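# Move empty wash bottle from shelf bench to cart's top tray

## Task

Take the empty wash bottle off the shelved bench and place it in the cart's upper tray so it rests within the tray's walls (lying on its side is acceptable). No wash bottle may reach the floor, the robot must not tip over or be left tilted, and at the end the robot must have released the bottle and backed away so that nothing relies on the robot to stay in place.

## Robot and tools

ROBOT. A wheeled base with a vertical column, a head with two cameras that tilts, and two six-joint arms (left and right), each ending in a two-finger gripper. Folded, it is 0.73 m long, 0.62 m wide, 1.88 m tall; its front sits 0.40 m ahead of the column. The base drives forward/back and spins in place; it cannot strafe.

FRAMES. Base frame: origin on the floor under the column, between the drive wheels; x forward, y to the robot's left, z up. left_hand and right_hand are reported in it: the point where the fingers meet (tips reach 8 mm further). The hand's z axis runs along the fingers, its y axis along the opening direction. Odometry frame = base frame at scene start; base_odometry counts wheel turns only, so slip looks like travel. Heading is positive leftward, -3.142 to 3.142.

execute_actions. Argument actions is a list holding one action or nothing (empty list = just report state and pictures). cameras picks which images come back: cam_head_left, cam_head_right, cam_left_wrist, cam_right_wrist, nav_camera, or all; omitted/null means all, [] means none. An action may contain:
- base: exactly one key. translate_m is a relative drive in metres from where the base last measured itself, -3 to 3, positive forward. rotate_rad is a relative spin in radians, -3.2 to 3.2, positive = counter-clockwise seen from above (left).
- joints: a single object keyed by joint name covering both arms and the head; each value is an absolute target, not an offset. head_tilt_rad -0.61 to 1.308 (0 level, positive tilts down). left_joint1_rad..left_joint6_rad and right_joint1_rad..right_joint6_rad in radians: joint1 -2.879 to 2.879, joint2 0 to 3.141, joint3 0 to 3.019, joint4 -1.692 to 1.57, joint5 -1.57 to 1.57 (hand swings sideways, positive to robot's right), joint6 -2.094 to 2.094 (hand roll, positive clockwise viewed from behind). left_gripper_m / right_gripper_m: fingertip gap in metres, 0 to 0.093. Done-tolerances: head 0.03; joints 1-6 0.045, 0.14, 0.09, 0.055, 0.03, 0.035; gripper 0.003.
- speeds: optional caps for this action only, translate_m 0.05 to 0.8 m/s, rotate_rad 0.1 to 1 rad/s (maximum is default). Arms ignore it. A base move needing over 8.667 s is refused; no action exceeds 15 s.
Any unknown key or out-of-range number rejects the whole call and nothing moves. Motions in one action start together. Anything you omit may keep driving toward its earlier target. If a result reports a stop, later motion calls in that same reply are skipped.

ARM GEOMETRY (approximate). With joint1 at -1.57 (left) or 1.57 (right) and joints 5, 6 at 0, the arm works in a forward vertical plane 0.23 m beside the column. Let a = j2 - 0.35, b = 1.05 + j2 - j3, c = b - j4 (c = 1.57 means fingers pointing down). Hand ahead = 0.12 + 0.39 sin a + 0.38 cos b + 0.25 cos c; up = 1.46 + 0.39 cos a - 0.38 sin b - 0.25 sin c. Example: j2, j3, j4 = 0.93, 0.78, 0.14 gives about 0.60 m ahead, 1.21 m up. Real hands usually sit a few cm lower and nearer the column (more under load); trust the reported hand positions. Reach is about 1 m from the shoulder, lowest about 0.47 m up; the floor is out of reach. Light loads (under 0.3 kg) are fine out to 0.6 m ahead between 0.65 and 1.6 m up with fingers down.

GRIPPING. Fingers are 7 cm long; the housing behind is 10 cm wide, 7 cm thick; the wrist camera sticks out 11 cm on one side. Command a gap smaller than the object; off_target is then expected. If the reported gap stays 0.002 m or more above the target, something is held. Fingers opening against walls push outward and may lift that thing.

SMALL MOVES. Changes under about 0.03 rad (0.08 for joints 2, 3) may not move a joint at all. For gentle contact step about 0.05 rad per call from your previous target.

RESULT LINES. base_status and joint_status: done; off_target (rested short, may still push); contact_stop (base only, a wheel stalled; back off 0.05 m before retrying or turning); time_out; not_followed with 'joint command not followed' and a cause (safety check refused targets because of collision with the other arm, the body or an object; move those joints back at least 0.05 rad, or move the other arm, or drive away). on_its_own lists uncommanded behaviour; 'held at' is a target, not a position. A blocked arm keeps pushing; relieve it by sending its current readings as targets (a loaded arm sags slightly each time). turned_by_wheels vs turned_by_imu differing by over ~4% and at least 0.05 rad means collision or slip. base_tilt in degrees (forward/right positive); a forward drop of 0.5 degrees during a move means leaning back: reverse 0.05 m. motor_effort gives wheel effort in percent (peak in brackets); wheel_motors_off = 1 means the motors cut out for 2 s after about 3 s of hard pushing. Joint torques are rough and offset.

CAMERAS. Head cameras sit 1.47-1.58 m up, looking down by about head_tilt_rad; true ahead may be up to 0.3 rad off image centre. Wrist cameras look along the fingers, angled 0.62 rad toward the hand's +x; closed fingertips land at image centre; image right is the hand's -y, image up mostly -x. nav_camera is at the base front, 0.23 m up. zoom_image takes camera and region [x0, y0, x1, y1] in pixels of its latest full image, at most 504 by 504.

OTHER TOOLS. wait(seconds 0 to 10) lets the scene run. finished_scene(scene) ends the given scene permanently; only call it after releasing the bottle and moving clear.

AVOID. Arms colliding or pressing on each other (can end the run), bottles reaching the floor, tipping the robot, dropping or slamming objects, hard pushes, and long-held loads that overheat motors (MOTOR HOT warns near 85 °C; at 100 °C the arm goes limp). The robot keeps its last command while you deliberate, and loose items may occasionally get nudged.

Each tool is called after ">>>" by a JSON object that holds its "api" and its "payload".

## Session

>>> {"api": "execute_actions", "payload": {"actions": []}}

Scene clock: 0.00 s.
Joint torques (N m, as the arm reports them, + toward a larger angle): no reading
base_odometry: x=+0.000 y=+0.000 heading=+0.000 (m, m, rad; odometry frame)
turned_by_wheels: +0.000 (rad since the last result)
turned_by_imu: +0.000 (rad since the last result)
base_tilt: forward=+0.0 right=+0.2 (deg)
base_status: not commanded
joint_positions: head_tilt_rad=+0.879 left_joint1_rad=-1.565 left_joint2_rad=+0.906 left_joint3_rad=+0.440 left_joint4_rad=-0.969 left_joint5_rad=-0.026 left_joint6_rad=-0.076 left_gripper_m=+0.095 right_joint1_rad=+1.579 right_joint2_rad=+0.921 right_joint3_rad=+0.370 right_joint4_rad=-0.985 right_joint5_rad=+0.006 right_joint6_rad=-0.022 right_gripper_m=+0.095
joint_status: not commanded
wheel_motors_off: 0
motor_effort: left_wheel=+2 right_wheel=+3 (%)
left_hand: x=+0.1562 y=+0.2303 z=+1.2504 quat_wxyz=(+0.439, +0.031, -0.897, -0.030) (m; base frame)
right_hand: x=+0.1143 y=-0.2249 z=+1.2673 quat_wxyz=(+0.485, +0.015, -0.875, -0.005) (m; base frame)
pictures: cam_head_left, cam_head_right, cam_left_wrist, cam_right_wrist, nav_camera
Images, in order (width x height): cam_head_left 672x504, cam_head_right 672x504, cam_left_wrist 504x504, cam_right_wrist 504x504, nav_camera 672x504.

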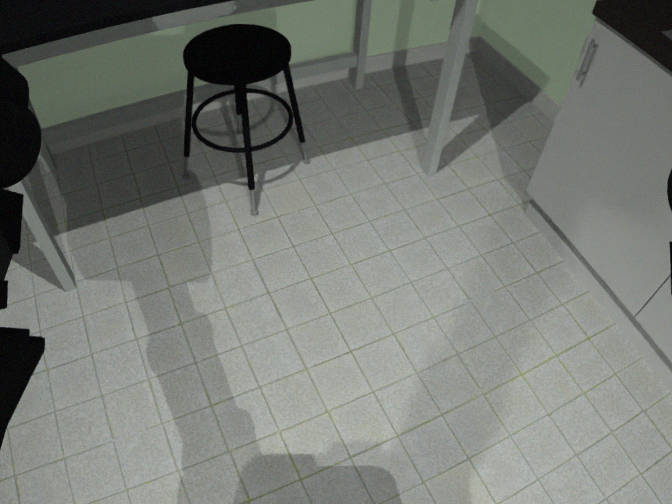

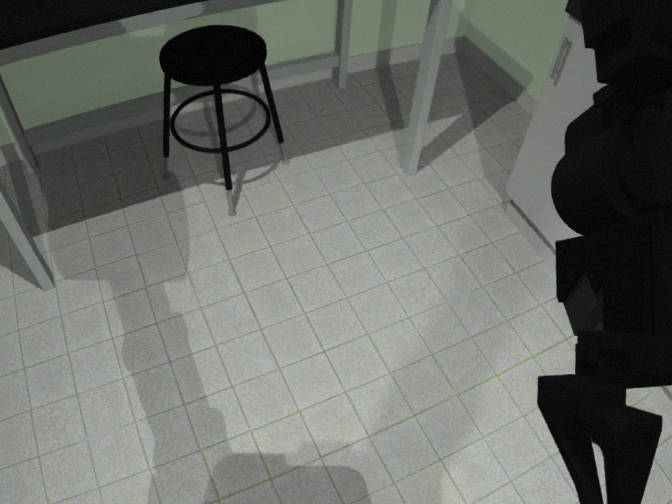

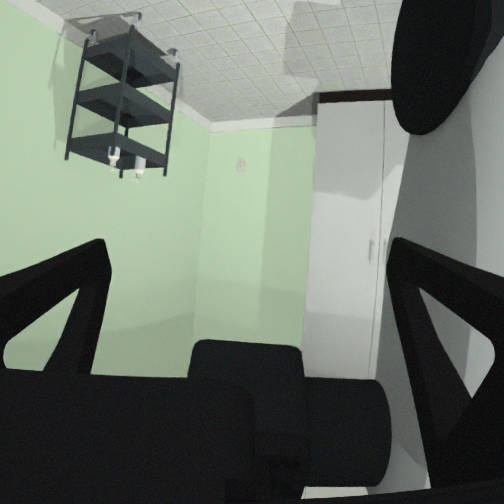

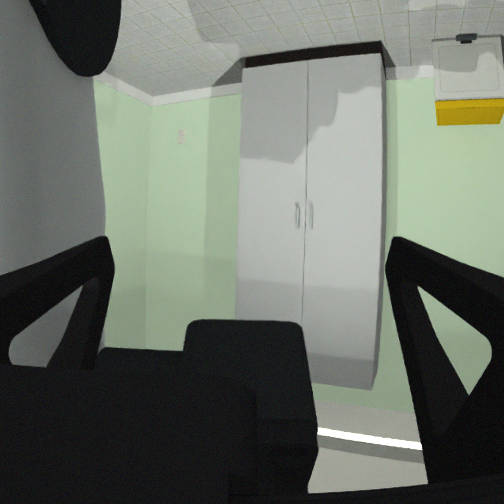

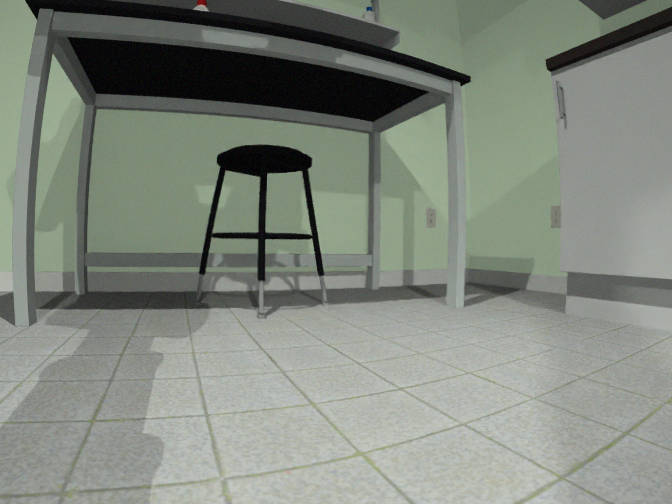

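>>> {"api": "execute_actions", "payload": {"actions": [{"joints":{"head_tilt_rad":0.25}}], "cameras": ["cam_head_left","cam_head_right"]}}

Scene clock: 8.97 s.
Joint torques (N m, as the arm reports them, + toward a larger angle): left_arm=[-0.7  -7.22 -0.63 -1.25  0.02 -0.1 ] | right_arm=[-0.55 -5.66 -1.68 -1.46  0.07  0.1 ]
base_odometry: x=+0.000 y=+0.000 heading=+0.000 (m, m, rad; odometry frame)
turned_by_wheels: +0.000 (rad since the last result)
turned_by_imu: +0.001 (rad since the last result)
base_tilt: forward=-0.1 right=+0.3 (deg)
base_status: not commanded
joint_positions: head_tilt_rad=+0.270 left_joint1_rad=-1.565 left_joint2_rad=+0.906 left_joint3_rad=+0.440 left_joint4_rad=-0.969 left_joint5_rad=-0.026 left_joint6_rad=-0.076 left_gripper_m=+0.095 right_joint1_rad=+1.579 right_joint2_rad=+0.921 right_joint3_rad=+0.370 right_joint4_rad=-0.985 right_joint5_rad=+0.006 right_joint6_rad=-0.022 right_gripper_m=+0.095
joint_status: all done
wheel_motors_off: 0
motor_effort: left_wheel=+2(2) right_wheel=+3(3) (%)
left_hand: x=+0.1562 y=+0.2303 z=+1.2504 quat_wxyz=(+0.439, +0.031, -0.897, -0.030) (m; base frame)
right_hand: x=+0.1143 y=-0.2249 z=+1.2673 quat_wxyz=(+0.485, +0.015, -0.875, -0.005) (m; base frame)
pictures: cam_head_left, cam_head_right
Images, in order (width x height): cam_head_left 672x504, cam_head_right 672x504.

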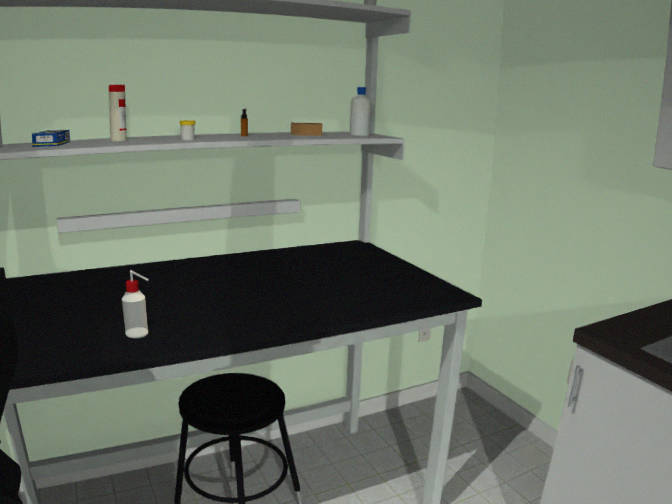

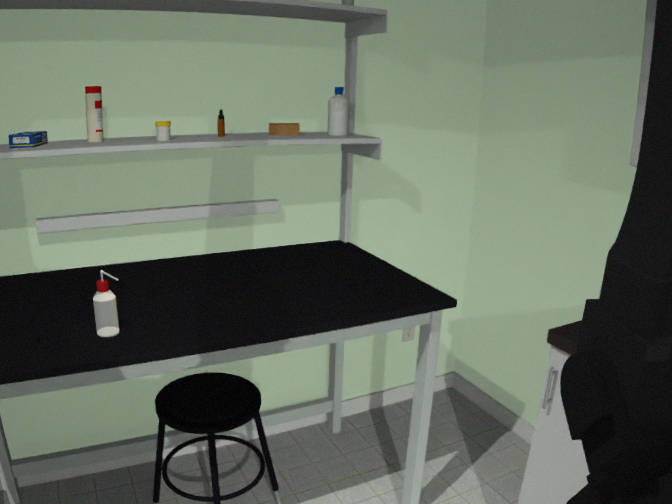

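>>> {"api": "execute_actions", "payload": {"actions": [{"base":{"rotate_rad":0.45}}], "cameras": ["cam_head_left","nav_camera"]}}

>>> {"api": "zoom_image", "payload": {"camera": "cam_head_left", "region": [150, 200, 500, 400]}}

Scene clock: 18.10 s.
Joint torques (N m, as the arm reports them, + toward a larger angle): left_arm=[-0.53 -6.97 -0.58 -1.54 -0.03 -0.06] | right_arm=[-0.32 -5.69 -1.59 -1.63  0.07  0.09]
base_odometry: x=+0.000 y=+0.000 heading=+0.449 (m, m, rad; odometry frame)
turned_by_wheels: +0.449 (rad since the last result)
turned_by_imu: +0.444 (rad since the last result)
base_tilt: forward=+0.0 right=+0.2 (deg)
base_status: done
joint_positions: head_tilt_rad=+0.269 left_joint1_rad=-1.565 left_joint2_rad=+0.906 left_joint3_rad=+0.440 left_joint4_rad=-0.969 left_joint5_rad=-0.026 left_joint6_rad=-0.076 left_gripper_m=+0.095 right_joint1_rad=+1.579 right_joint2_rad=+0.921 right_joint3_rad=+0.370 right_joint4_rad=-0.985 right_joint5_rad=+0.006 right_joint6_rad=-0.022 right_gripper_m=+0.095
joint_status: not commanded
wheel_motors_off: 0
motor_effort: left_wheel=-2(28) right_wheel=+0(31) (%)
left_hand: x=+0.1562 y=+0.2303 z=+1.2504 quat_wxyz=(+0.439, +0.031, -0.897, -0.030) (m; base frame)
right_hand: x=+0.1143 y=-0.2249 z=+1.2673 quat_wxyz=(+0.485, +0.015, -0.875, -0.005) (m; base frame)
pictures: cam_head_left, nav_camera
Images, in order (width x height): cam_head_left 672x504, nav_camera 672x504.

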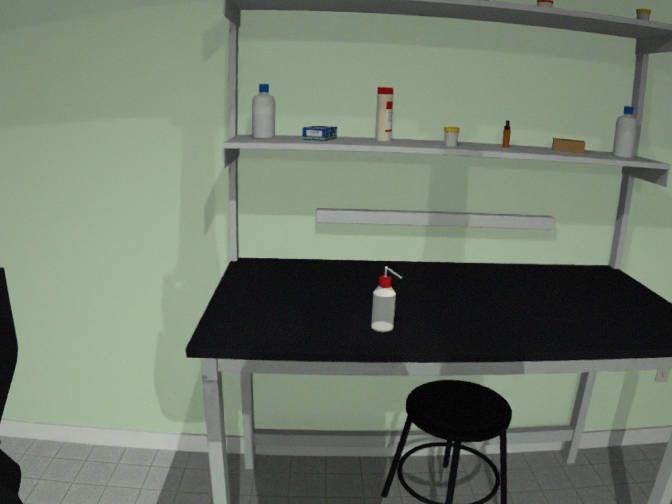

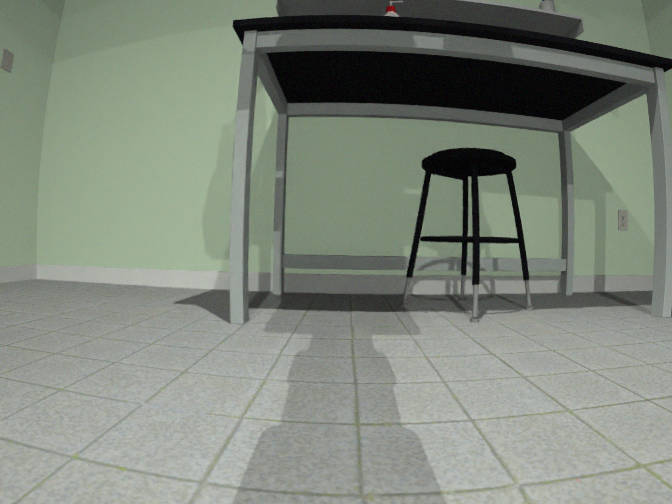

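Region (150, 200, 500, 400) of cam_head_left's 672x504 image, scaled by 1.440, with more detail than that image has; it fills the top 288 rows of this view, and the rest is white.

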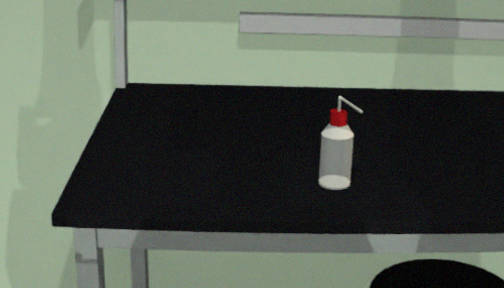

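>>> {"api": "execute_actions", "payload": {"actions": [{"base":{"translate_m":0.45},"joints":{"head_tilt_rad":0.5,"right_joint1_rad":1.57,"right_joint2_rad":1.85,"right_joint3_rad":1.27,"right_joint4_rad":1.25,"right_joint5_rad":0,"right_joint6_rad":0,"right_gripper_m":0.093}}], "cameras": ["cam_head_left","cam_right_wrist","nav_camera"]}}

Scene clock: 53.97 s.
Joint torques (N m, as the arm reports them, + toward a larger angle): left_arm=[-0.28 -7.41 -0.77 -1.46 -0.04 -0.04] | right_arm=[ -1.1  -16.07   1.34   2.77  -0.06   0.2 ]
base_odometry: x=+0.405 y=+0.196 heading=+0.449 (m, m, rad; odometry frame)
turned_by_wheels: +0.000 (rad since the last result)
turned_by_imu: +0.001 (rad since the last result)
base_tilt: forward=+0.0 right=+0.2 (deg)
base_status: done
joint_positions: head_tilt_rad=+0.504 left_joint1_rad=-1.565 left_joint2_rad=+0.906 left_joint3_rad=+0.441 left_joint4_rad=-0.969 left_joint5_rad=-0.026 left_joint6_rad=-0.076 left_gripper_m=+0.095 right_joint1_rad=+1.579 right_joint2_rad=+1.851 right_joint3_rad=+1.273 right_joint4_rad=+1.226 right_joint5_rad=+0.004 right_joint6_rad=-0.009 right_gripper_m=+0.093
joint_status: all done
wheel_motors_off: 0
motor_effort: left_wheel=+0(46) right_wheel=+0(47) (%)
left_hand: x=+0.1566 y=+0.2303 z=+1.2503 quat_wxyz=(+0.439, +0.031, -0.898, -0.030) (m; base frame)
right_hand: x=+0.7137 y=-0.2203 z=+1.0044 quat_wxyz=(-0.553, +0.003, -0.833, +0.000) (m; base frame)
pictures: cam_head_left, cam_right_wrist, nav_camera
Images, in order (width x height): cam_head_left 672x504, cam_right_wrist 504x504, nav_camera 672x504.

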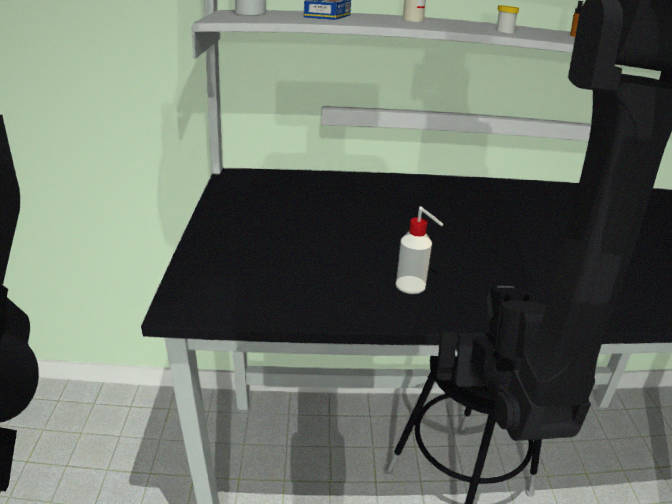

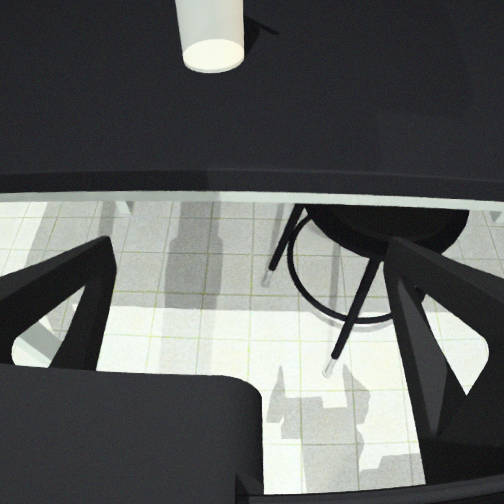

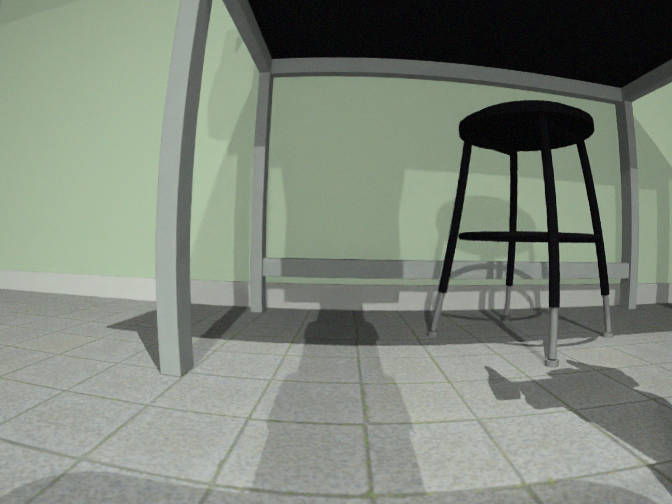

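>>> {"api": "execute_actions", "payload": {"actions": [{"base":{"rotate_rad":0.04}}], "cameras": []}}

>>> {"api": "execute_actions", "payload": {"actions": [{"base":{"translate_m":0.2}}], "cameras": ["cam_head_left","cam_right_wrist"]}}

Scene clock: 65.03 s.
Joint torques (N m, as the arm reports them, + toward a larger angle): left_arm=[-0.2  -7.49 -0.84 -1.45  0.   -0.08] | right_arm=[ -0.68 -16.12   1.4    2.72  -0.01   0.19]
base_odometry: x=+0.405 y=+0.196 heading=+0.488 (m, m, rad; odometry frame)
turned_by_wheels: +0.039 (rad since the last result)
turned_by_imu: +0.038 (rad since the last result)
base_tilt: forward=-0.1 right=+0.1 (deg)
base_status: done
joint_positions: head_tilt_rad=+0.504 left_joint1_rad=-1.565 left_joint2_rad=+0.906 left_joint3_rad=+0.440 left_joint4_rad=-0.969 left_joint5_rad=-0.026 left_joint6_rad=-0.076 left_gripper_m=+0.095 right_joint1_rad=+1.574 right_joint2_rad=+1.851 right_joint3_rad=+1.273 right_joint4_rad=+1.226 right_joint5_rad=+0.003 right_joint6_rad=-0.009 right_gripper_m=+0.093
joint_status: not commanded
wheel_motors_off: 0
motor_effort: left_wheel=-1(37) right_wheel=+1(39) (%)
left_hand: x=+0.1562 y=+0.2303 z=+1.2504 quat_wxyz=(+0.439, +0.031, -0.897, -0.030) (m; base frame)
right_hand: x=+0.7137 y=-0.2236 z=+1.0044 quat_wxyz=(-0.553, +0.003, -0.833, +0.002) (m; base frame)
pictures: none
No camera images: the call's "cameras" was empty. Leave "cameras" out to get every camera's image.

Scene clock: 66.80 s.
Joint torques (N m, as the arm reports them, + toward a larger angle): left_arm=[-0.51 -7.81 -0.72 -1.37 -0.01 -0.08] | right_arm=[ -1.01 -16.57   1.4    2.73  -0.01   0.19]
base_odometry: x=+0.582 y=+0.289 heading=+0.489 (m, m, rad; odometry frame)
turned_by_wheels: +0.001 (rad since the last result)
turned_by_imu: +0.001 (rad since the last result)
base_tilt: forward=+0.0 right=+0.2 (deg)
base_status: done
joint_positions: head_tilt_rad=+0.505 left_joint1_rad=-1.565 left_joint2_rad=+0.906 left_joint3_rad=+0.442 left_joint4_rad=-0.969 left_joint5_rad=-0.026 left_joint6_rad=-0.076 left_gripper_m=+0.095 right_joint1_rad=+1.574 right_joint2_rad=+1.851 right_joint3_rad=+1.272 right_joint4_rad=+1.226 right_joint5_rad=+0.003 right_joint6_rad=-0.009 right_gripper_m=+0.093
joint_status: not commanded
wheel_motors_off: 0
motor_effort: left_wheel=+1(50) right_wheel=-1(42) (%)
left_hand: x=+0.1568 y=+0.2303 z=+1.2502 quat_wxyz=(+0.439, +0.031, -0.898, -0.030) (m; base frame)
right_hand: x=+0.7133 y=-0.2236 z=+1.0044 quat_wxyz=(-0.553, +0.003, -0.833, +0.002) (m; base frame)
pictures: cam_head_left, cam_right_wrist
Images, in order (width x height): cam_head_left 672x504, cam_right_wrist 504x504.

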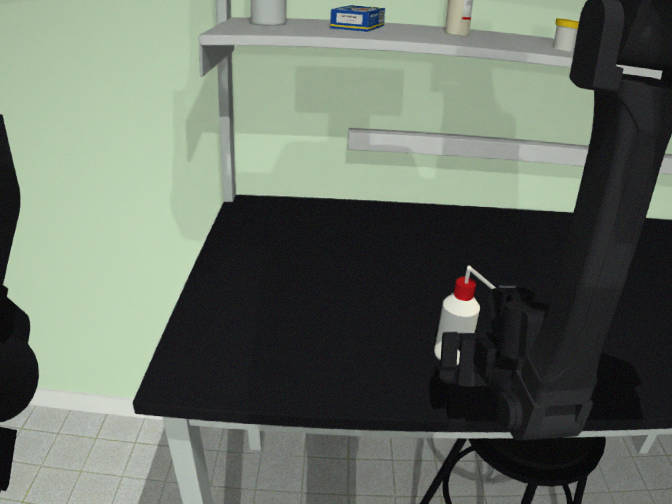

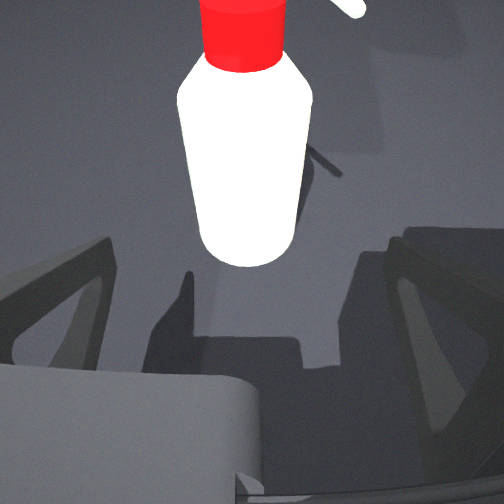

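>>> {"api": "execute_actions", "payload": {"actions": [{"joints":{"right_joint2_rad":1.92}}], "cameras": []}}

>>> {"api": "execute_actions", "payload": {"actions": [{"base":{"translate_m":0.075},"speeds":{"translate_m":0.1}}], "cameras": ["cam_head_left","cam_right_wrist"]}}

Scene clock: 75.10 s.
Joint torques (N m, as the arm reports them, + toward a larger angle): left_arm=[-0.65 -7.32 -0.88 -1.34 -0.03 -0.07] | right_arm=[ -0.73 -16.25   0.7    2.7   -0.02   0.19]
base_odometry: x=+0.582 y=+0.289 heading=+0.489 (m, m, rad; odometry frame)
turned_by_wheels: +0.000 (rad since the last result)
turned_by_imu: +0.001 (rad since the last result)
base_tilt: forward=+0.0 right=+0.2 (deg)
base_status: not commanded
joint_positions: head_tilt_rad=+0.505 left_joint1_rad=-1.565 left_joint2_rad=+0.906 left_joint3_rad=+0.442 left_joint4_rad=-0.969 left_joint5_rad=-0.026 left_joint6_rad=-0.076 left_gripper_m=+0.095 right_joint1_rad=+1.574 right_joint2_rad=+1.922 right_joint3_rad=+1.272 right_joint4_rad=+1.226 right_joint5_rad=+0.003 right_joint6_rad=-0.009 right_gripper_m=+0.093
joint_status: all done
wheel_motors_off: 0
motor_effort: left_wheel=+1(1) right_wheel=-1(1) (%)
left_hand: x=+0.1568 y=+0.2303 z=+1.2502 quat_wxyz=(+0.439, +0.031, -0.898, -0.030) (m; base frame)
right_hand: x=+0.6798 y=-0.2236 z=+0.9638 quat_wxyz=(-0.523, +0.003, -0.853, +0.002) (m; base frame)
pictures: none
No camera images: the call's "cameras" was empty. Leave "cameras" out to get every camera's image.

Scene clock: 76.60 s.
Joint torques (N m, as the arm reports them, + toward a larger angle): left_arm=[-0.69 -7.08 -0.65 -1.41  0.   -0.05] | right_arm=[ -0.64 -15.95   0.78   2.7   -0.04   0.2 ]
base_odometry: x=+0.648 y=+0.325 heading=+0.489 (m, m, rad; odometry frame)
turned_by_wheels: +0.001 (rad since the last result)
turned_by_imu: +0.001 (rad since the last result)
base_tilt: forward=-0.1 right=+0.2 (deg)
base_status: done
joint_positions: head_tilt_rad=+0.505 left_joint1_rad=-1.565 left_joint2_rad=+0.906 left_joint3_rad=+0.440 left_joint4_rad=-0.969 left_joint5_rad=-0.026 left_joint6_rad=-0.076 left_gripper_m=+0.095 right_joint1_rad=+1.574 right_joint2_rad=+1.922 right_joint3_rad=+1.271 right_joint4_rad=+1.226 right_joint5_rad=+0.003 right_joint6_rad=-0.009 right_gripper_m=+0.093
joint_status: not commanded
wheel_motors_off: 0
motor_effort: left_wheel=+0(34) right_wheel=-1(35) (%)
left_hand: x=+0.1562 y=+0.2303 z=+1.2504 quat_wxyz=(+0.439, +0.031, -0.897, -0.030) (m; base frame)
right_hand: x=+0.6792 y=-0.2236 z=+0.9636 quat_wxyz=(-0.522, +0.003, -0.853, +0.002) (m; base frame)
pictures: cam_head_left, cam_right_wrist
Images, in order (width x height): cam_head_left 672x504, cam_right_wrist 504x504.

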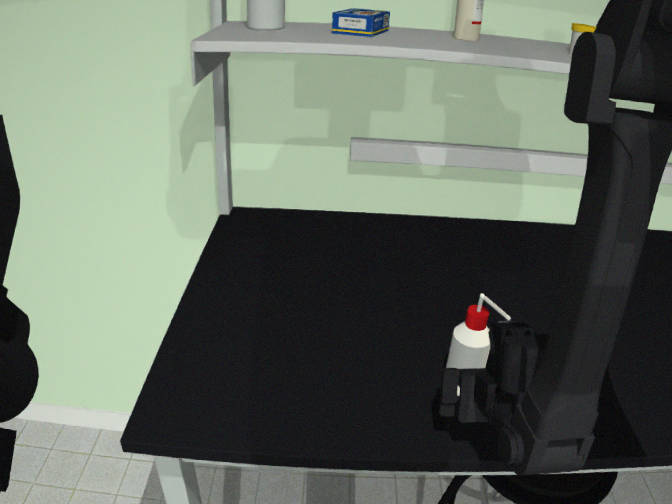

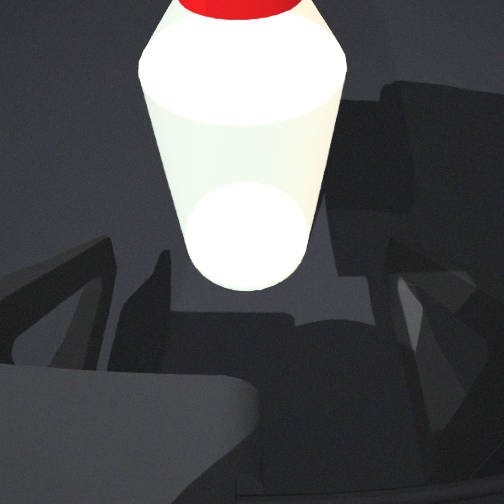

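>>> {"api": "execute_actions", "payload": {"actions": [{"base":{"translate_m":0.045},"speeds":{"translate_m":0.1}}], "cameras": ["cam_right_wrist"]}}

Scene clock: 82.90 s.
Joint torques (N m, as the arm reports them, + toward a larger angle): left_arm=[-0.57 -6.71 -0.73 -1.41  0.02 -0.07] | right_arm=[ -0.57 -15.75   0.75   2.79  -0.02   0.2 ]
base_odometry: x=+0.688 y=+0.346 heading=+0.490 (m, m, rad; odometry frame)
turned_by_wheels: +0.000 (rad since the last result)
turned_by_imu: +0.001 (rad since the last result)
base_tilt: forward=+0.0 right=+0.2 (deg)
base_status: done
joint_positions: head_tilt_rad=+0.505 left_joint1_rad=-1.565 left_joint2_rad=+0.906 left_joint3_rad=+0.441 left_joint4_rad=-0.969 left_joint5_rad=-0.026 left_joint6_rad=-0.076 left_gripper_m=+0.095 right_joint1_rad=+1.574 right_joint2_rad=+1.922 right_joint3_rad=+1.271 right_joint4_rad=+1.226 right_joint5_rad=+0.003 right_joint6_rad=-0.009 right_gripper_m=+0.093
joint_status: not commanded
wheel_motors_off: 0
motor_effort: left_wheel=+0(34) right_wheel=+0(34) (%)
left_hand: x=+0.1566 y=+0.2303 z=+1.2503 quat_wxyz=(+0.439, +0.031, -0.898, -0.030) (m; base frame)
right_hand: x=+0.6792 y=-0.2236 z=+0.9636 quat_wxyz=(-0.522, +0.003, -0.853, +0.002) (m; base frame)
pictures: cam_right_wrist
Images, in order (width x height): cam_right_wrist 504x504.

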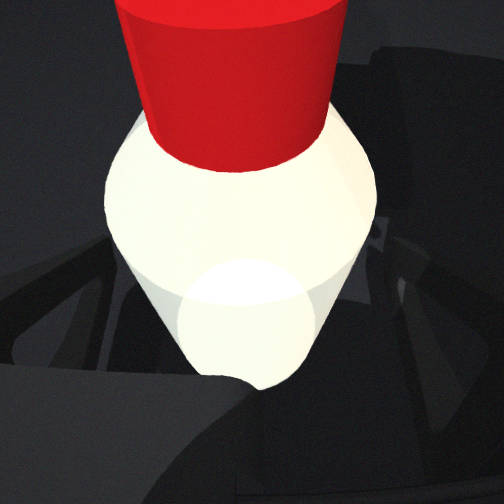

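>>> {"api": "execute_actions", "payload": {"actions": [{"joints":{"right_gripper_m":0.03}}], "cameras": []}}

>>> {"api": "execute_actions", "payload": {"actions": [{"joints":{"right_joint2_rad":1.75}}], "cameras": ["cam_head_left"]}}

Scene clock: 91.67 s.
Joint torques (N m, as the arm reports them, + toward a larger angle): left_arm=[-0.69 -7.49 -0.73 -1.38 -0.02 -0.05] | right_arm=[ -0.61 -15.56   0.79   2.82  -0.01   0.22]
base_odometry: x=+0.688 y=+0.346 heading=+0.490 (m, m, rad; odometry frame)
turned_by_wheels: +0.000 (rad since the last result)
turned_by_imu: +0.001 (rad since the last result)
base_tilt: forward=+0.0 right=+0.2 (deg)
base_status: not commanded
joint_positions: head_tilt_rad=+0.505 left_joint1_rad=-1.565 left_joint2_rad=+0.906 left_joint3_rad=+0.441 left_joint4_rad=-0.969 left_joint5_rad=-0.026 left_joint6_rad=-0.076 left_gripper_m=+0.095 right_joint1_rad=+1.574 right_joint2_rad=+1.922 right_joint3_rad=+1.271 right_joint4_rad=+1.226 right_joint5_rad=+0.003 right_joint6_rad=-0.009 right_gripper_m=+0.055
joint_status: right_gripper_m off_target (ended at +0.055, target +0.030)
wheel_motors_off: 0
motor_effort: left_wheel=+0(0) right_wheel=+0(1) (%)
left_hand: x=+0.1566 y=+0.2303 z=+1.2503 quat_wxyz=(+0.439, +0.031, -0.898, -0.030) (m; base frame)
right_hand: x=+0.6792 y=-0.2235 z=+0.9636 quat_wxyz=(-0.522, +0.003, -0.853, +0.002) (m; base frame)
pictures: none
No camera images: the call's "cameras" was empty. Leave "cameras" out to get every camera's image.

Scene clock: 92.87 s.
Joint torques (N m, as the arm reports them, + toward a larger angle): left_arm=[-0.33 -7.8  -0.68 -1.39 -0.03 -0.05] | right_arm=[ -0.87 -16.57   2.34   2.65  -0.01   0.19]
base_odometry: x=+0.688 y=+0.346 heading=+0.490 (m, m, rad; odometry frame)
turned_by_wheels: +0.000 (rad since the last result)
turned_by_imu: +0.000 (rad since the last result)
base_tilt: forward=-0.1 right=+0.2 (deg)
base_status: not commanded
joint_positions: head_tilt_rad=+0.505 left_joint1_rad=-1.565 left_joint2_rad=+0.906 left_joint3_rad=+0.441 left_joint4_rad=-0.969 left_joint5_rad=-0.026 left_joint6_rad=-0.076 left_gripper_m=+0.095 right_joint1_rad=+1.574 right_joint2_rad=+1.738 right_joint3_rad=+1.273 right_joint4_rad=+1.229 right_joint5_rad=+0.003 right_joint6_rad=-0.009 right_gripper_m=+0.055
joint_status: all done
wheel_motors_off: 0
motor_effort: left_wheel=+0(0) right_wheel=-1(1) (%)
left_hand: x=+0.1566 y=+0.2303 z=+1.2503 quat_wxyz=(+0.439, +0.031, -0.898, -0.030) (m; base frame)
right_hand: x=+0.7611 y=-0.2237 z=+1.0746 quat_wxyz=(-0.600, +0.003, -0.800, +0.002) (m; base frame)
pictures: cam_head_left
Images, in order (width x height): cam_head_left 672x504.

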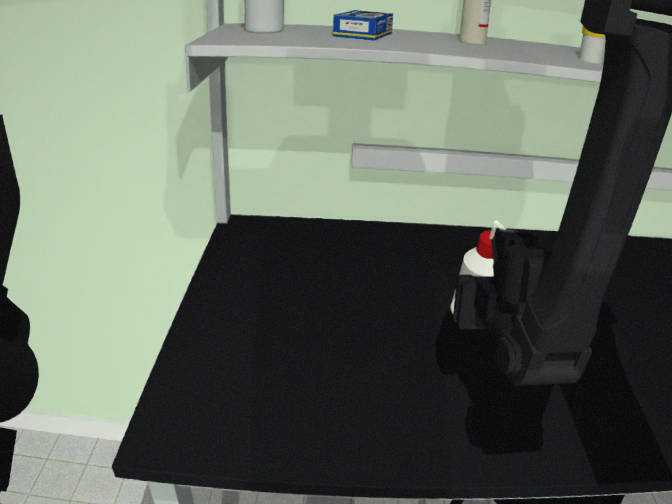

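>>> {"api": "execute_actions", "payload": {"actions": [{"base":{"translate_m":-0.6},"speeds":{"translate_m":0.4}}], "cameras": []}}

>>> {"api": "execute_actions", "payload": {"actions": [{"base":{"rotate_rad":2.1},"speeds":{"rotate_rad":0.6},"joints":{"head_tilt_rad":0.3}}], "cameras": ["cam_head_left","nav_camera"]}}

Scene clock: 104.57 s.
Joint torques (N m, as the arm reports them, + toward a larger angle): left_arm=[-0.72 -8.41 -0.81 -1.4  -0.02 -0.08] | right_arm=[ -0.33 -16.79   2.79   2.61  -0.01   0.2 ]
base_odometry: x=+0.159 y=+0.064 heading=+0.491 (m, m, rad; odometry frame)
turned_by_wheels: +0.001 (rad since the last result)
turned_by_imu: +0.002 (rad since the last result)
base_tilt: forward=-0.1 right=+0.2 (deg)
base_status: done
joint_positions: head_tilt_rad=+0.505 left_joint1_rad=-1.565 left_joint2_rad=+0.906 left_joint3_rad=+0.440 left_joint4_rad=-0.969 left_joint5_rad=-0.026 left_joint6_rad=-0.076 left_gripper_m=+0.095 right_joint1_rad=+1.574 right_joint2_rad=+1.741 right_joint3_rad=+1.268 right_joint4_rad=+1.229 right_joint5_rad=+0.003 right_joint6_rad=-0.009 right_gripper_m=+0.055
joint_status: not commanded
wheel_motors_off: 0
motor_effort: left_wheel=+1(47) right_wheel=-1(37) (%)
left_hand: x=+0.1558 y=+0.2303 z=+1.2505 quat_wxyz=(+0.439, +0.031, -0.897, -0.030) (m; base frame)
right_hand: x=+0.7578 y=-0.2237 z=+1.0716 quat_wxyz=(-0.597, +0.003, -0.802, +0.002) (m; base frame)
pictures: none
No camera images: the call's "cameras" was empty. Leave "cameras" out to get every camera's image.

Scene clock: 108.97 s.
Joint torques (N m, as the arm reports them, + toward a larger angle): left_arm=[-0.7  -7.94 -0.77 -1.42 -0.01 -0.06] | right_arm=[ -0.59 -16.54   2.8    2.64   0.     0.19]
base_odometry: x=+0.159 y=+0.064 heading=+2.590 (m, m, rad; odometry frame)
turned_by_wheels: +2.100 (rad since the last result)
turned_by_imu: +2.079 (rad since the last result)
base_tilt: forward=-0.1 right=+0.2 (deg)
base_status: done
joint_positions: head_tilt_rad=+0.319 left_joint1_rad=-1.565 left_joint2_rad=+0.906 left_joint3_rad=+0.440 left_joint4_rad=-0.969 left_joint5_rad=-0.026 left_joint6_rad=-0.076 left_gripper_m=+0.095 right_joint1_rad=+1.573 right_joint2_rad=+1.741 right_joint3_rad=+1.268 right_joint4_rad=+1.229 right_joint5_rad=+0.002 right_joint6_rad=-0.009 right_gripper_m=+0.055
joint_status: all done
wheel_motors_off: 0
motor_effort: left_wheel=+0(41) right_wheel=+0(44) (%)
left_hand: x=+0.1558 y=+0.2303 z=+1.2505 quat_wxyz=(+0.439, +0.031, -0.897, -0.030) (m; base frame)
right_hand: x=+0.7578 y=-0.2246 z=+1.0716 quat_wxyz=(-0.597, +0.003, -0.802, +0.003) (m; base frame)
pictures: cam_head_left, nav_camera
Images, in order (width x height): cam_head_left 672x504, nav_camera 672x504.

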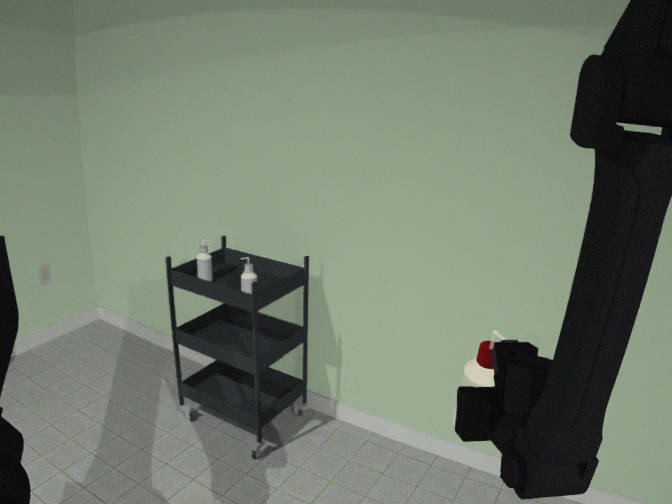

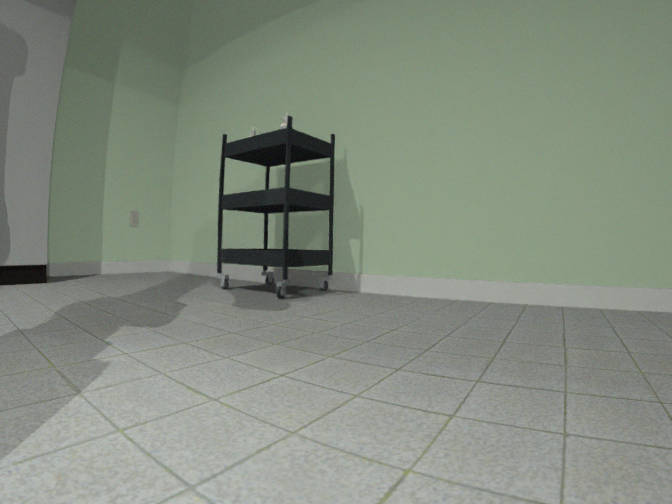

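>>> {"api": "execute_actions", "payload": {"actions": [{"base":{"rotate_rad":0.155},"speeds":{"rotate_rad":0.5}}], "cameras": []}}

>>> {"api": "execute_actions", "payload": {"actions": [{"base":{"translate_m":1.0},"speeds":{"translate_m":0.5},"joints":{"head_tilt_rad":0.55}}], "cameras": ["cam_head_left","nav_camera","cam_right_wrist"]}}

Scene clock: 126.77 s.
Joint torques (N m, as the arm reports them, + toward a larger angle): left_arm=[-0.28 -7.55 -0.75 -1.42  0.   -0.05] | right_arm=[ -0.42 -16.6    2.87   2.54   0.02   0.18]
base_odometry: x=+0.159 y=+0.064 heading=+2.745 (m, m, rad; odometry frame)
turned_by_wheels: +0.155 (rad since the last result)
turned_by_imu: +0.154 (rad since the last result)
base_tilt: forward=-0.1 right=+0.1 (deg)
base_status: done
joint_positions: head_tilt_rad=+0.319 left_joint1_rad=-1.565 left_joint2_rad=+0.906 left_joint3_rad=+0.440 left_joint4_rad=-0.969 left_joint5_rad=-0.026 left_joint6_rad=-0.076 left_gripper_m=+0.095 right_joint1_rad=+1.572 right_joint2_rad=+1.741 right_joint3_rad=+1.268 right_joint4_rad=+1.229 right_joint5_rad=+0.002 right_joint6_rad=-0.009 right_gripper_m=+0.055
joint_status: not commanded
wheel_motors_off: 0
motor_effort: left_wheel=+0(25) right_wheel=+0(30) (%)
left_hand: x=+0.1558 y=+0.2303 z=+1.2505 quat_wxyz=(+0.439, +0.031, -0.897, -0.030) (m; base frame)
right_hand: x=+0.7578 y=-0.2252 z=+1.0716 quat_wxyz=(-0.597, +0.003, -0.802, +0.003) (m; base frame)
pictures: none
No camera images: the call's "cameras" was empty. Leave "cameras" out to get every camera's image.

Scene clock: 130.30 s.
Joint torques (N m, as the arm reports them, + toward a larger angle): left_arm=[-0.3  -6.79 -0.56 -1.33 -0.04 -0.07] | right_arm=[ -0.48 -16.46   2.81   2.65  -0.01   0.21]
base_odometry: x=-0.764 y=+0.450 heading=+2.745 (m, m, rad; odometry frame)
turned_by_wheels: +0.001 (rad since the last result)
turned_by_imu: +0.002 (rad since the last result)
base_tilt: forward=-0.1 right=+0.2 (deg)
base_status: done
joint_positions: head_tilt_rad=+0.554 left_joint1_rad=-1.565 left_joint2_rad=+0.906 left_joint3_rad=+0.440 left_joint4_rad=-0.969 left_joint5_rad=-0.026 left_joint6_rad=-0.076 left_gripper_m=+0.095 right_joint1_rad=+1.572 right_joint2_rad=+1.742 right_joint3_rad=+1.267 right_joint4_rad=+1.229 right_joint5_rad=+0.002 right_joint6_rad=-0.009 right_gripper_m=+0.055
joint_status: all done
wheel_motors_off: 0
motor_effort: left_wheel=+0(44) right_wheel=-1(52) (%)
left_hand: x=+0.1560 y=+0.2303 z=+1.2505 quat_wxyz=(+0.439, +0.031, -0.897, -0.030) (m; base frame)
right_hand: x=+0.7567 y=-0.2252 z=+1.0703 quat_wxyz=(-0.596, +0.003, -0.803, +0.003) (m; base frame)
pictures: cam_head_left, cam_right_wrist, nav_camera
Images, in order (width x height): cam_head_left 672x504, cam_right_wrist 504x504, nav_camera 672x504.

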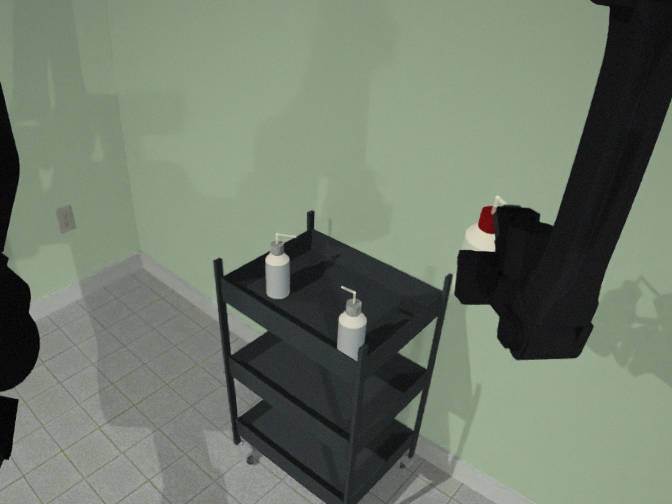

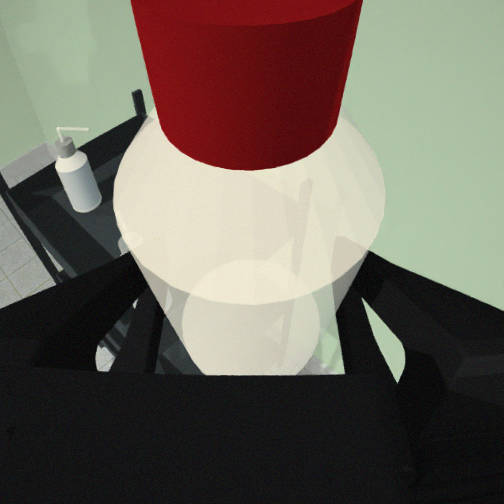

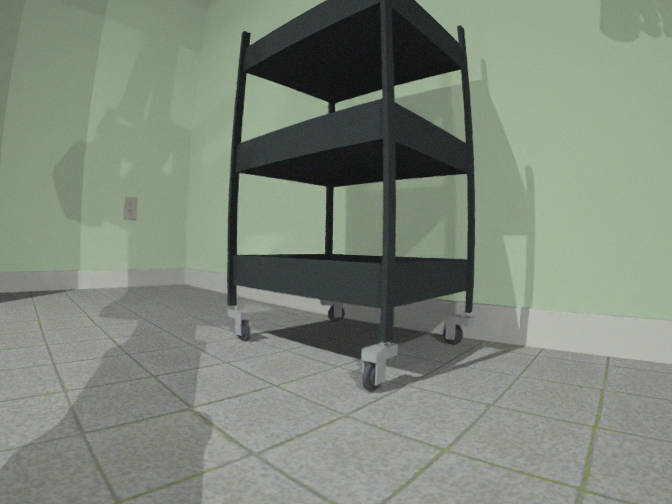

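>>> {"api": "execute_actions", "payload": {"actions": [{"base":{"rotate_rad":0.12},"speeds":{"rotate_rad":0.4},"joints":{"right_joint2_rad":1.63}}], "cameras": []}}

>>> {"api": "execute_actions", "payload": {"actions": [{"base":{"translate_m":0.2},"speeds":{"translate_m":0.2},"joints":{"head_tilt_rad":0.65}}], "cameras": ["cam_head_left","cam_head_right","nav_camera"]}}

Scene clock: 154.20 s.
Joint torques (N m, as the arm reports them, + toward a larger angle): left_arm=[-0.6  -7.3  -0.77 -1.46 -0.04 -0.03] | right_arm=[ -0.5  -17.32   4.43   2.67  -0.02   0.21]
base_odometry: x=-0.764 y=+0.450 heading=+2.864 (m, m, rad; odometry frame)
turned_by_wheels: +0.119 (rad since the last result)
turned_by_imu: +0.116 (rad since the last result)
base_tilt: forward=-0.1 right=+0.2 (deg)
base_status: done
joint_positions: head_tilt_rad=+0.554 left_joint1_rad=-1.565 left_joint2_rad=+0.906 left_joint3_rad=+0.440 left_joint4_rad=-0.969 left_joint5_rad=-0.026 left_joint6_rad=-0.076 left_gripper_m=+0.095 right_joint1_rad=+1.571 right_joint2_rad=+1.618 right_joint3_rad=+1.263 right_joint4_rad=+1.229 right_joint5_rad=+0.002 right_joint6_rad=-0.009 right_gripper_m=+0.055
joint_status: all done
wheel_motors_off: 0
motor_effort: left_wheel=-1(40) right_wheel=+0(44) (%)
left_hand: x=+0.1560 y=+0.2303 z=+1.2505 quat_wxyz=(+0.439, +0.031, -0.897, -0.030) (m; base frame)
right_hand: x=+0.7981 y=-0.2254 z=+1.1506 quat_wxyz=(-0.644, +0.003, -0.765, +0.003) (m; base frame)
pictures: none
No camera images: the call's "cameras" was empty. Leave "cameras" out to get every camera's image.

Scene clock: 156.23 s.
Joint torques (N m, as the arm reports them, + toward a larger angle): left_arm=[-0.72 -7.43 -0.67 -1.35  0.   -0.07] | right_arm=[ -0.43 -17.2    4.38   2.69   0.     0.19]
base_odometry: x=-0.956 y=+0.505 heading=+2.865 (m, m, rad; odometry frame)
turned_by_wheels: +0.001 (rad since the last result)
turned_by_imu: +0.001 (rad since the last result)
base_tilt: forward=-0.1 right=+0.2 (deg)
base_status: done
joint_positions: head_tilt_rad=+0.653 left_joint1_rad=-1.565 left_joint2_rad=+0.906 left_joint3_rad=+0.441 left_joint4_rad=-0.969 left_joint5_rad=-0.026 left_joint6_rad=-0.076 left_gripper_m=+0.095 right_joint1_rad=+1.571 right_joint2_rad=+1.619 right_joint3_rad=+1.264 right_joint4_rad=+1.229 right_joint5_rad=+0.002 right_joint6_rad=-0.009 right_gripper_m=+0.055
joint_status: all done
wheel_motors_off: 0
motor_effort: left_wheel=+0(51) right_wheel=-1(41) (%)
left_hand: x=+0.1564 y=+0.2303 z=+1.2503 quat_wxyz=(+0.439, +0.031, -0.897, -0.030) (m; base frame)
right_hand: x=+0.7982 y=-0.2254 z=+1.1503 quat_wxyz=(-0.644, +0.003, -0.765, +0.003) (m; base frame)
pictures: cam_head_left, cam_head_right, nav_camera
Images, in order (width x height): cam_head_left 672x504, cam_head_right 672x504, nav_camera 672x504.

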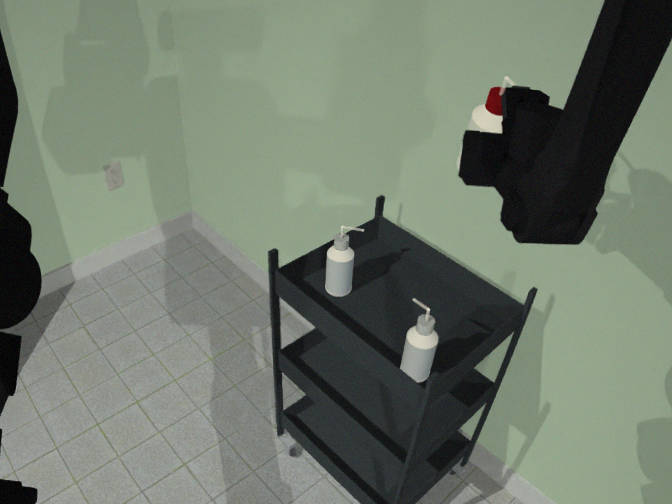

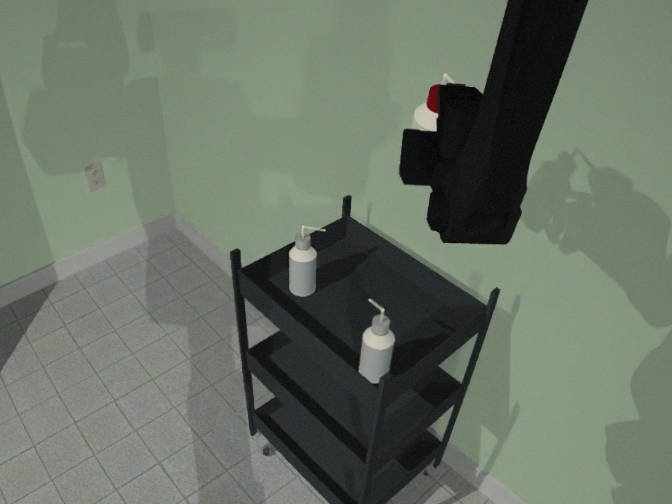

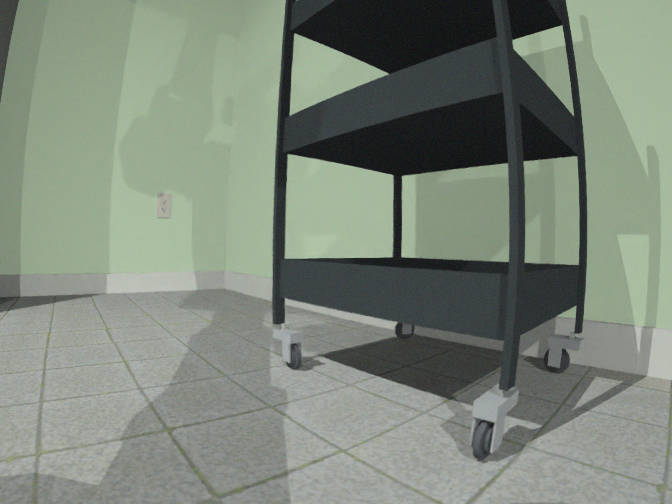

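>>> {"api": "execute_actions", "payload": {"actions": [{"base":{"translate_m":0.06},"speeds":{"translate_m":0.1}}], "cameras": []}}

>>> {"api": "execute_actions", "payload": {"actions": [{"joints":{"right_joint2_rad":2.0,"right_joint3_rad":1.72,"right_joint4_rad":0.87}}], "cameras": ["cam_head_left","cam_head_right"]}}

Scene clock: 181.37 s.
Joint torques (N m, as the arm reports them, + toward a larger angle): left_arm=[-0.58 -7.57 -1.16 -1.35  0.   -0.06] | right_arm=[ -0.79 -17.19   4.35   2.71  -0.01   0.21]
base_odometry: x=-1.014 y=+0.521 heading=+2.865 (m, m, rad; odometry frame)
turned_by_wheels: +0.001 (rad since the last result)
turned_by_imu: +0.001 (rad since the last result)
base_tilt: forward=+0.0 right=+0.2 (deg)
base_status: done
joint_positions: head_tilt_rad=+0.654 left_joint1_rad=-1.565 left_joint2_rad=+0.906 left_joint3_rad=+0.441 left_joint4_rad=-0.969 left_joint5_rad=-0.026 left_joint6_rad=-0.076 left_gripper_m=+0.095 right_joint1_rad=+1.571 right_joint2_rad=+1.619 right_joint3_rad=+1.264 right_joint4_rad=+1.229 right_joint5_rad=+0.002 right_joint6_rad=-0.009 right_gripper_m=+0.055
joint_status: not commanded
wheel_motors_off: 0
motor_effort: left_wheel=+0(32) right_wheel=-1(36) (%)
left_hand: x=+0.1566 y=+0.2303 z=+1.2503 quat_wxyz=(+0.439, +0.031, -0.898, -0.030) (m; base frame)
right_hand: x=+0.7980 y=-0.2254 z=+1.1498 quat_wxyz=(-0.643, +0.003, -0.766, +0.003) (m; base frame)
pictures: none
No camera images: the call's "cameras" was empty. Leave "cameras" out to get every camera's image.

Scene clock: 182.83 s.
Joint torques (N m, as the arm reports them, + toward a larger angle): left_arm=[-1.06 -7.5  -0.79 -1.45 -0.02 -0.07] | right_arm=[ -0.21 -20.3    6.     1.54   0.02   0.19]
base_odometry: x=-1.014 y=+0.521 heading=+2.865 (m, m, rad; odometry frame)
turned_by_wheels: +0.000 (rad since the last result)
turned_by_imu: +0.000 (rad since the last result)
base_tilt: forward=-0.1 right=+0.2 (deg)
base_status: not commanded
joint_positions: head_tilt_rad=+0.654 left_joint1_rad=-1.565 left_joint2_rad=+0.906 left_joint3_rad=+0.441 left_joint4_rad=-0.969 left_joint5_rad=-0.026 left_joint6_rad=-0.076 left_gripper_m=+0.095 right_joint1_rad=+1.571 right_joint2_rad=+2.013 right_joint3_rad=+1.700 right_joint4_rad=+0.876 right_joint5_rad=+0.002 right_joint6_rad=-0.009 right_gripper_m=+0.055
joint_status: all done
wheel_motors_off: 0
motor_effort: left_wheel=+0(1) right_wheel=-1(1) (%)
left_hand: x=+0.1566 y=+0.2303 z=+1.2503 quat_wxyz=(+0.439, +0.031, -0.898, -0.030) (m; base frame)
right_hand: x=+0.8041 y=-0.2253 z=+0.9308 quat_wxyz=(-0.517, +0.003, -0.856, +0.003) (m; base frame)
pictures: cam_head_left, cam_head_right
Images, in order (width x height): cam_head_left 672x504, cam_head_right 672x504.

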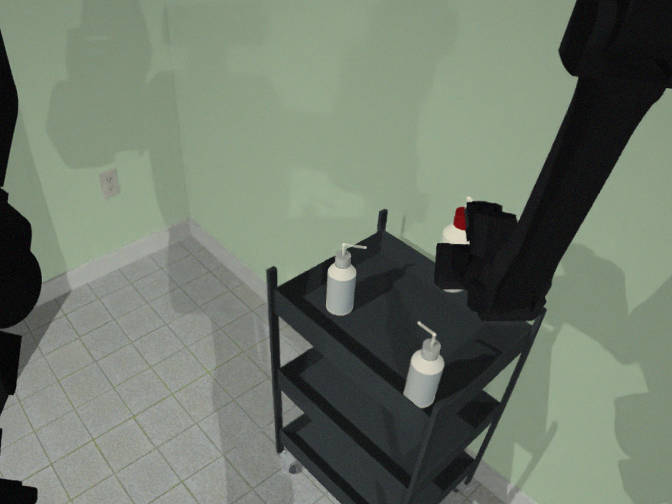

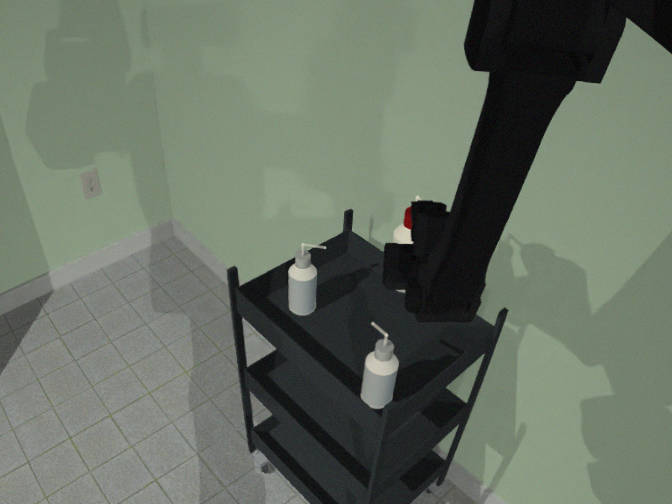

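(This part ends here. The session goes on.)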